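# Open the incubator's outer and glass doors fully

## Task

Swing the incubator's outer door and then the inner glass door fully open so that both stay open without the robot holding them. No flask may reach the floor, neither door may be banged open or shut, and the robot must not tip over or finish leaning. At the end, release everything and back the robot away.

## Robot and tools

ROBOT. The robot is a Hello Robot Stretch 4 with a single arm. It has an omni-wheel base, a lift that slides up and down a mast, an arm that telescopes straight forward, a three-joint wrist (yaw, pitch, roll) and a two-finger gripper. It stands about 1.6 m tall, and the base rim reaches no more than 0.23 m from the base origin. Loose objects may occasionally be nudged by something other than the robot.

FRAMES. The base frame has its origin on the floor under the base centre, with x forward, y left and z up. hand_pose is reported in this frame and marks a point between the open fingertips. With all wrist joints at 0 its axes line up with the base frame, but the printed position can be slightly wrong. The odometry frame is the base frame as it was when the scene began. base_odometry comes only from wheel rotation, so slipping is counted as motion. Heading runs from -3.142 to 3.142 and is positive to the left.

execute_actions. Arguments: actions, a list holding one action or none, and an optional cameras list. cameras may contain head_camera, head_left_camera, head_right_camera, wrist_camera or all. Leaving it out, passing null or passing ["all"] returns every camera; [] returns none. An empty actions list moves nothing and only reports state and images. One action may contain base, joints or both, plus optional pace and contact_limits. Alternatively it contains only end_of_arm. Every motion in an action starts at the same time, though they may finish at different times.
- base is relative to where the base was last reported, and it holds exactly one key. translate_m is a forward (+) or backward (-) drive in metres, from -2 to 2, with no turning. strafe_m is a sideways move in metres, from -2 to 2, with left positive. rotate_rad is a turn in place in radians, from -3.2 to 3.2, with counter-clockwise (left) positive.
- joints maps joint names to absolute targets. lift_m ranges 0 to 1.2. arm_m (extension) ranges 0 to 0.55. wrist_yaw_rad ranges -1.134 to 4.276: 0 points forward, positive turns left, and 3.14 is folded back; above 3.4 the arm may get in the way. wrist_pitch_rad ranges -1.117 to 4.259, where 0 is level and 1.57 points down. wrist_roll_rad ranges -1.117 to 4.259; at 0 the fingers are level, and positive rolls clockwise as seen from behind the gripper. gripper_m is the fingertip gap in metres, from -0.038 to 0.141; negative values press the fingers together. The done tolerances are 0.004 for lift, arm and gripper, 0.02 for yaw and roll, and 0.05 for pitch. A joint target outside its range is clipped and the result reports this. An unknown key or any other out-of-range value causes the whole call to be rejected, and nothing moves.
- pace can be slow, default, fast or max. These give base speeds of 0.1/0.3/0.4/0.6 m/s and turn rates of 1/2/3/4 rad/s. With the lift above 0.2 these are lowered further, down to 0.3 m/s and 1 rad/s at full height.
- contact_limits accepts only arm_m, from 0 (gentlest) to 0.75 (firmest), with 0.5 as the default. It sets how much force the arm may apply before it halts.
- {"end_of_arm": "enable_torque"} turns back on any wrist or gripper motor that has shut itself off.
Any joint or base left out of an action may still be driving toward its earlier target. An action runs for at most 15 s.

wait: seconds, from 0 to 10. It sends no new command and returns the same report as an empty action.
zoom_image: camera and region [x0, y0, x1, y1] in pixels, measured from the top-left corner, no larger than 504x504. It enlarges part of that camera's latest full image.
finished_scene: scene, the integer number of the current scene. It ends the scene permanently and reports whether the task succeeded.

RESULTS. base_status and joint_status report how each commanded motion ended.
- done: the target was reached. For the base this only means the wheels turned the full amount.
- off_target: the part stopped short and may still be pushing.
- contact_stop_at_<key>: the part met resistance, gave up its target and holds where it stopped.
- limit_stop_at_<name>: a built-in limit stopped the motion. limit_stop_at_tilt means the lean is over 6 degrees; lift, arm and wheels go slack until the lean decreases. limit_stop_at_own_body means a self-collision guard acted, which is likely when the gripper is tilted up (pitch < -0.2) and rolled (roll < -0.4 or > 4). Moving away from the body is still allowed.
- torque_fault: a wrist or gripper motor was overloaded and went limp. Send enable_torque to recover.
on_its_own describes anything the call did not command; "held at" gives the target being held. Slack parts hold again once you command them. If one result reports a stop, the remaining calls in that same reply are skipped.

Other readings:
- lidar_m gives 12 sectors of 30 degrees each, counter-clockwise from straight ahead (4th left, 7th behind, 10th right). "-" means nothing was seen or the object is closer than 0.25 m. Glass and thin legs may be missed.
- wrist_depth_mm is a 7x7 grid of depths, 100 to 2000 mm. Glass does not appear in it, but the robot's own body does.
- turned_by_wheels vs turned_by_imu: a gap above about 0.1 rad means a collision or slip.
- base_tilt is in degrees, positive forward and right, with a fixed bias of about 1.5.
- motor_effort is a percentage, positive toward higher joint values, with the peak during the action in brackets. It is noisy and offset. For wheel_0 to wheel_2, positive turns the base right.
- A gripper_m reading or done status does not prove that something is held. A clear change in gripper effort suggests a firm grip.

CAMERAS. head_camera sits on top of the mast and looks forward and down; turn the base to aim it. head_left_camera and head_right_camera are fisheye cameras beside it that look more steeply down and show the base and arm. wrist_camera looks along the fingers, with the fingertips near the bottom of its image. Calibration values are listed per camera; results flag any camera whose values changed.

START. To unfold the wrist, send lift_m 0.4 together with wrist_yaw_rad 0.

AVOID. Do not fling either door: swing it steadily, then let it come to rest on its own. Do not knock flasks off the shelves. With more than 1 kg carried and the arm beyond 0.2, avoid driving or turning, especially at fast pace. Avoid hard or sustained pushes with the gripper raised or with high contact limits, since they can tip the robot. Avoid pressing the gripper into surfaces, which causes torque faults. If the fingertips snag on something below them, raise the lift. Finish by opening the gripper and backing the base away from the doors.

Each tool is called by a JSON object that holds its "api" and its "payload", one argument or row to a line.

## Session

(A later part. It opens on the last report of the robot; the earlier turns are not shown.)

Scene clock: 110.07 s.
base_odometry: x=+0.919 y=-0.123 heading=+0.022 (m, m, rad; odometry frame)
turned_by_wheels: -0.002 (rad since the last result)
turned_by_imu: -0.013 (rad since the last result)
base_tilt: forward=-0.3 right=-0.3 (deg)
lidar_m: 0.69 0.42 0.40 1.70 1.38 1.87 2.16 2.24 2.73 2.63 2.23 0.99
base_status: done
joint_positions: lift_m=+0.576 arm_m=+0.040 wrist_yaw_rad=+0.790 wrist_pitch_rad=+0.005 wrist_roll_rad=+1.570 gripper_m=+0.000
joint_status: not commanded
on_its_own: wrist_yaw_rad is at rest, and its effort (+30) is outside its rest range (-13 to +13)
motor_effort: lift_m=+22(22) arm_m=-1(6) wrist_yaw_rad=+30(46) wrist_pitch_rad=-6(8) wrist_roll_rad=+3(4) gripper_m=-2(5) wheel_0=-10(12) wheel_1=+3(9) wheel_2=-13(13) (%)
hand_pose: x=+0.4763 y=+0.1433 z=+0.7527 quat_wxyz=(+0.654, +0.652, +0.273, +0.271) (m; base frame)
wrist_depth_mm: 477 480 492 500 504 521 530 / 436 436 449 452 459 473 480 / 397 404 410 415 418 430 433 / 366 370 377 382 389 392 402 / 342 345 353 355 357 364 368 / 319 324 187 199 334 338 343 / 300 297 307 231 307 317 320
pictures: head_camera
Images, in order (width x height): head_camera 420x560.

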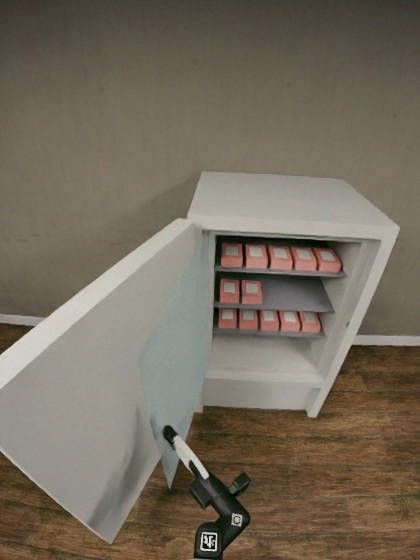

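At the limit. Move clear.

{"api": "execute_actions", "payload": {
  "actions": [
    {"base": {"strafe_m": -0.25}}
  ],
  "cameras": ["head_camera", "head_left_camera"]
}}

{"api": "wait", "payload": {
  "seconds": 2
}}

Scene clock: 112.43 s.
base_odometry: x=+0.924 y=-0.373 heading=+0.022 (m, m, rad; odometry frame)
turned_by_wheels: +0.000 (rad since the last result)
turned_by_imu: +0.001 (rad since the last result)
base_tilt: forward=-0.2 right=-0.2 (deg)
lidar_m: 0.93 0.61 0.61 1.71 1.64 2.19 2.17 2.25 2.47 2.37 2.24 0.97
base_status: done
joint_positions: lift_m=+0.576 arm_m=+0.040 wrist_yaw_rad=+0.800 wrist_pitch_rad=+0.005 wrist_roll_rad=+1.570 gripper_m=+0.000
joint_status: not commanded
motor_effort: lift_m=+22(22) arm_m=-1(1) wrist_yaw_rad=+1(30) wrist_pitch_rad=-7(7) wrist_roll_rad=+4(3) gripper_m=-7(7) wheel_0=+0(7) wheel_1=+3(10) wheel_2=+0(13) (%)
hand_pose: x=+0.4748 y=+0.1460 z=+0.7527 quat_wxyz=(+0.652, +0.650, +0.277, +0.274) (m; base frame)
wrist_depth_mm: 603 778 831 842 904 676 627 / 683 715 715 723 741 715 723 / 707 661 676 683 691 715 759 / 615 603 627 634 647 647 976 / 564 569 580 591 597 603 866 / 535 539 189 204 559 564 585 / 508 496 508 521 512 535 539
pictures: head_camera, head_left_camera
Images, in order (width x height): head_camera 420x560, head_left_camera 420x672.

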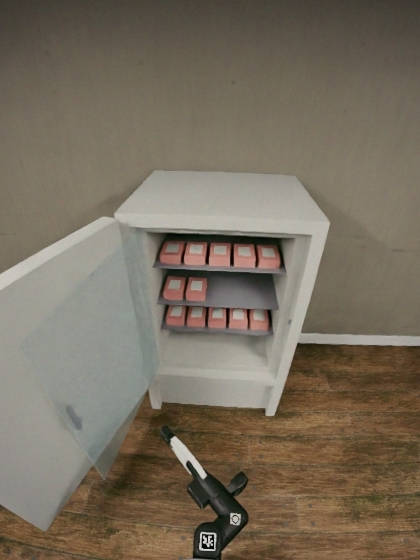

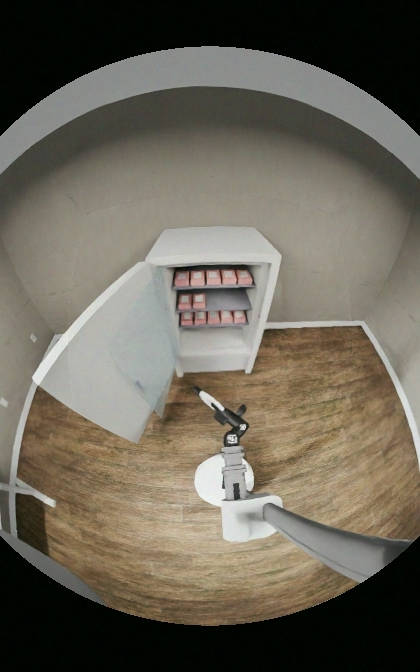

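Scene clock: 114.43 s.
base_odometry: x=+0.924 y=-0.373 heading=+0.022 (m, m, rad; odometry frame)
turned_by_wheels: +0.000 (rad since the last result)
turned_by_imu: +0.000 (rad since the last result)
base_tilt: forward=-0.2 right=-0.4 (deg)
lidar_m: 0.94 0.59 0.62 1.69 1.62 2.15 2.16 2.25 2.49 2.37 2.22 0.98
base_status: done
joint_positions: lift_m=+0.576 arm_m=+0.040 wrist_yaw_rad=+0.800 wrist_pitch_rad=+0.005 wrist_roll_rad=+1.570 gripper_m=+0.000
joint_status: not commanded
motor_effort: lift_m=+22(22) arm_m=-1(1) wrist_yaw_rad=+0(30) wrist_pitch_rad=-7(7) wrist_roll_rad=+2(3) gripper_m=-7(7) wheel_0=-1(7) wheel_1=+3(10) wheel_2=+0(13) (%)
hand_pose: x=+0.4748 y=+0.1460 z=+0.7527 quat_wxyz=(+0.652, +0.650, +0.277, +0.274) (m; base frame)
wrist_depth_mm: 603 778 842 842 891 691 627 / 676 699 723 723 732 723 732 / 691 661 676 691 699 715 759 / 615 615 621 627 640 661 960 / 569 580 585 597 603 609 891 / 535 544 190 204 559 564 585 / 496 496 508 525 517 535 539
wait: 2.00 s; at rest by 0.27 s
pictures: head_camera, head_left_camera, head_right_camera, wrist_camera
camera_calibration (this result's frames):
wrist_camera: T_world_to_cam=[[-0.0167973, -0.0517915, -0.998517, 0.759257], [-0.704742, 0.709025, -0.0249207, 0.306347], [0.709264, 0.703278, -0.0484094, -0.17371], [0, 0, 0, 1]] pos_world=[0.351856, -0.0557182, 0.757356]
Images, in order (width x height): head_camera 420x560, head_left_camera 420x672, head_right_camera 420x672, wrist_camera 616x392.

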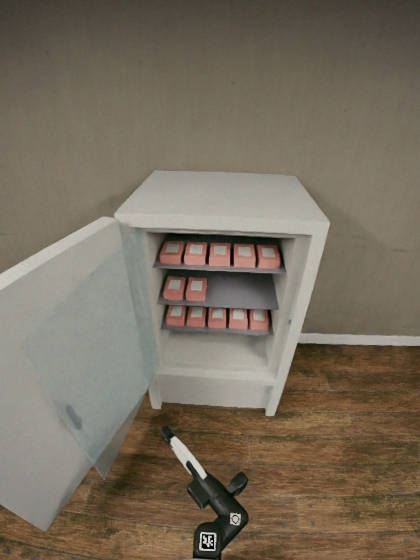

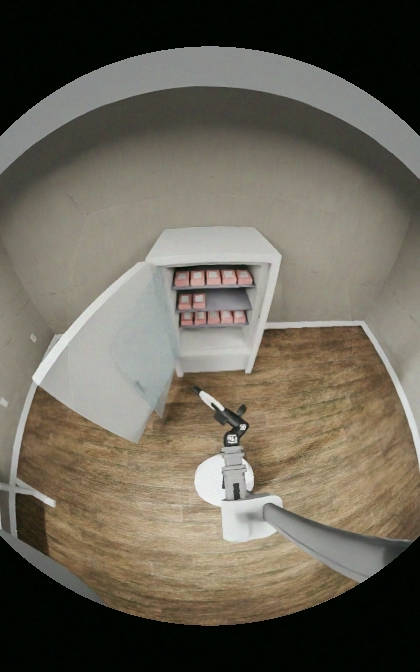

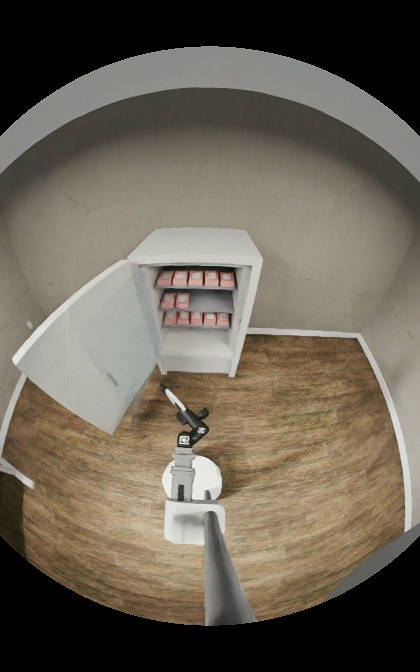

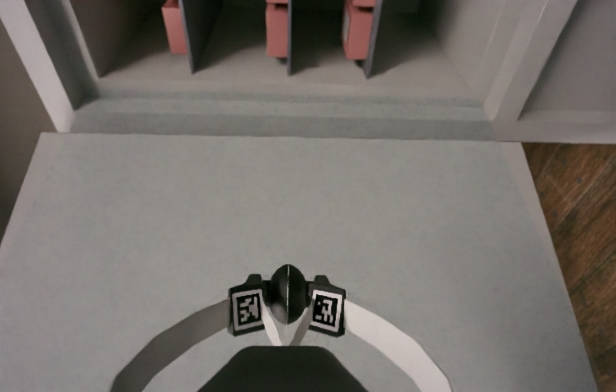

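Both doors stay open.

{"api": "finished_scene", "payload": {
  "scene": 1
}}

The scene is finished: the task was done.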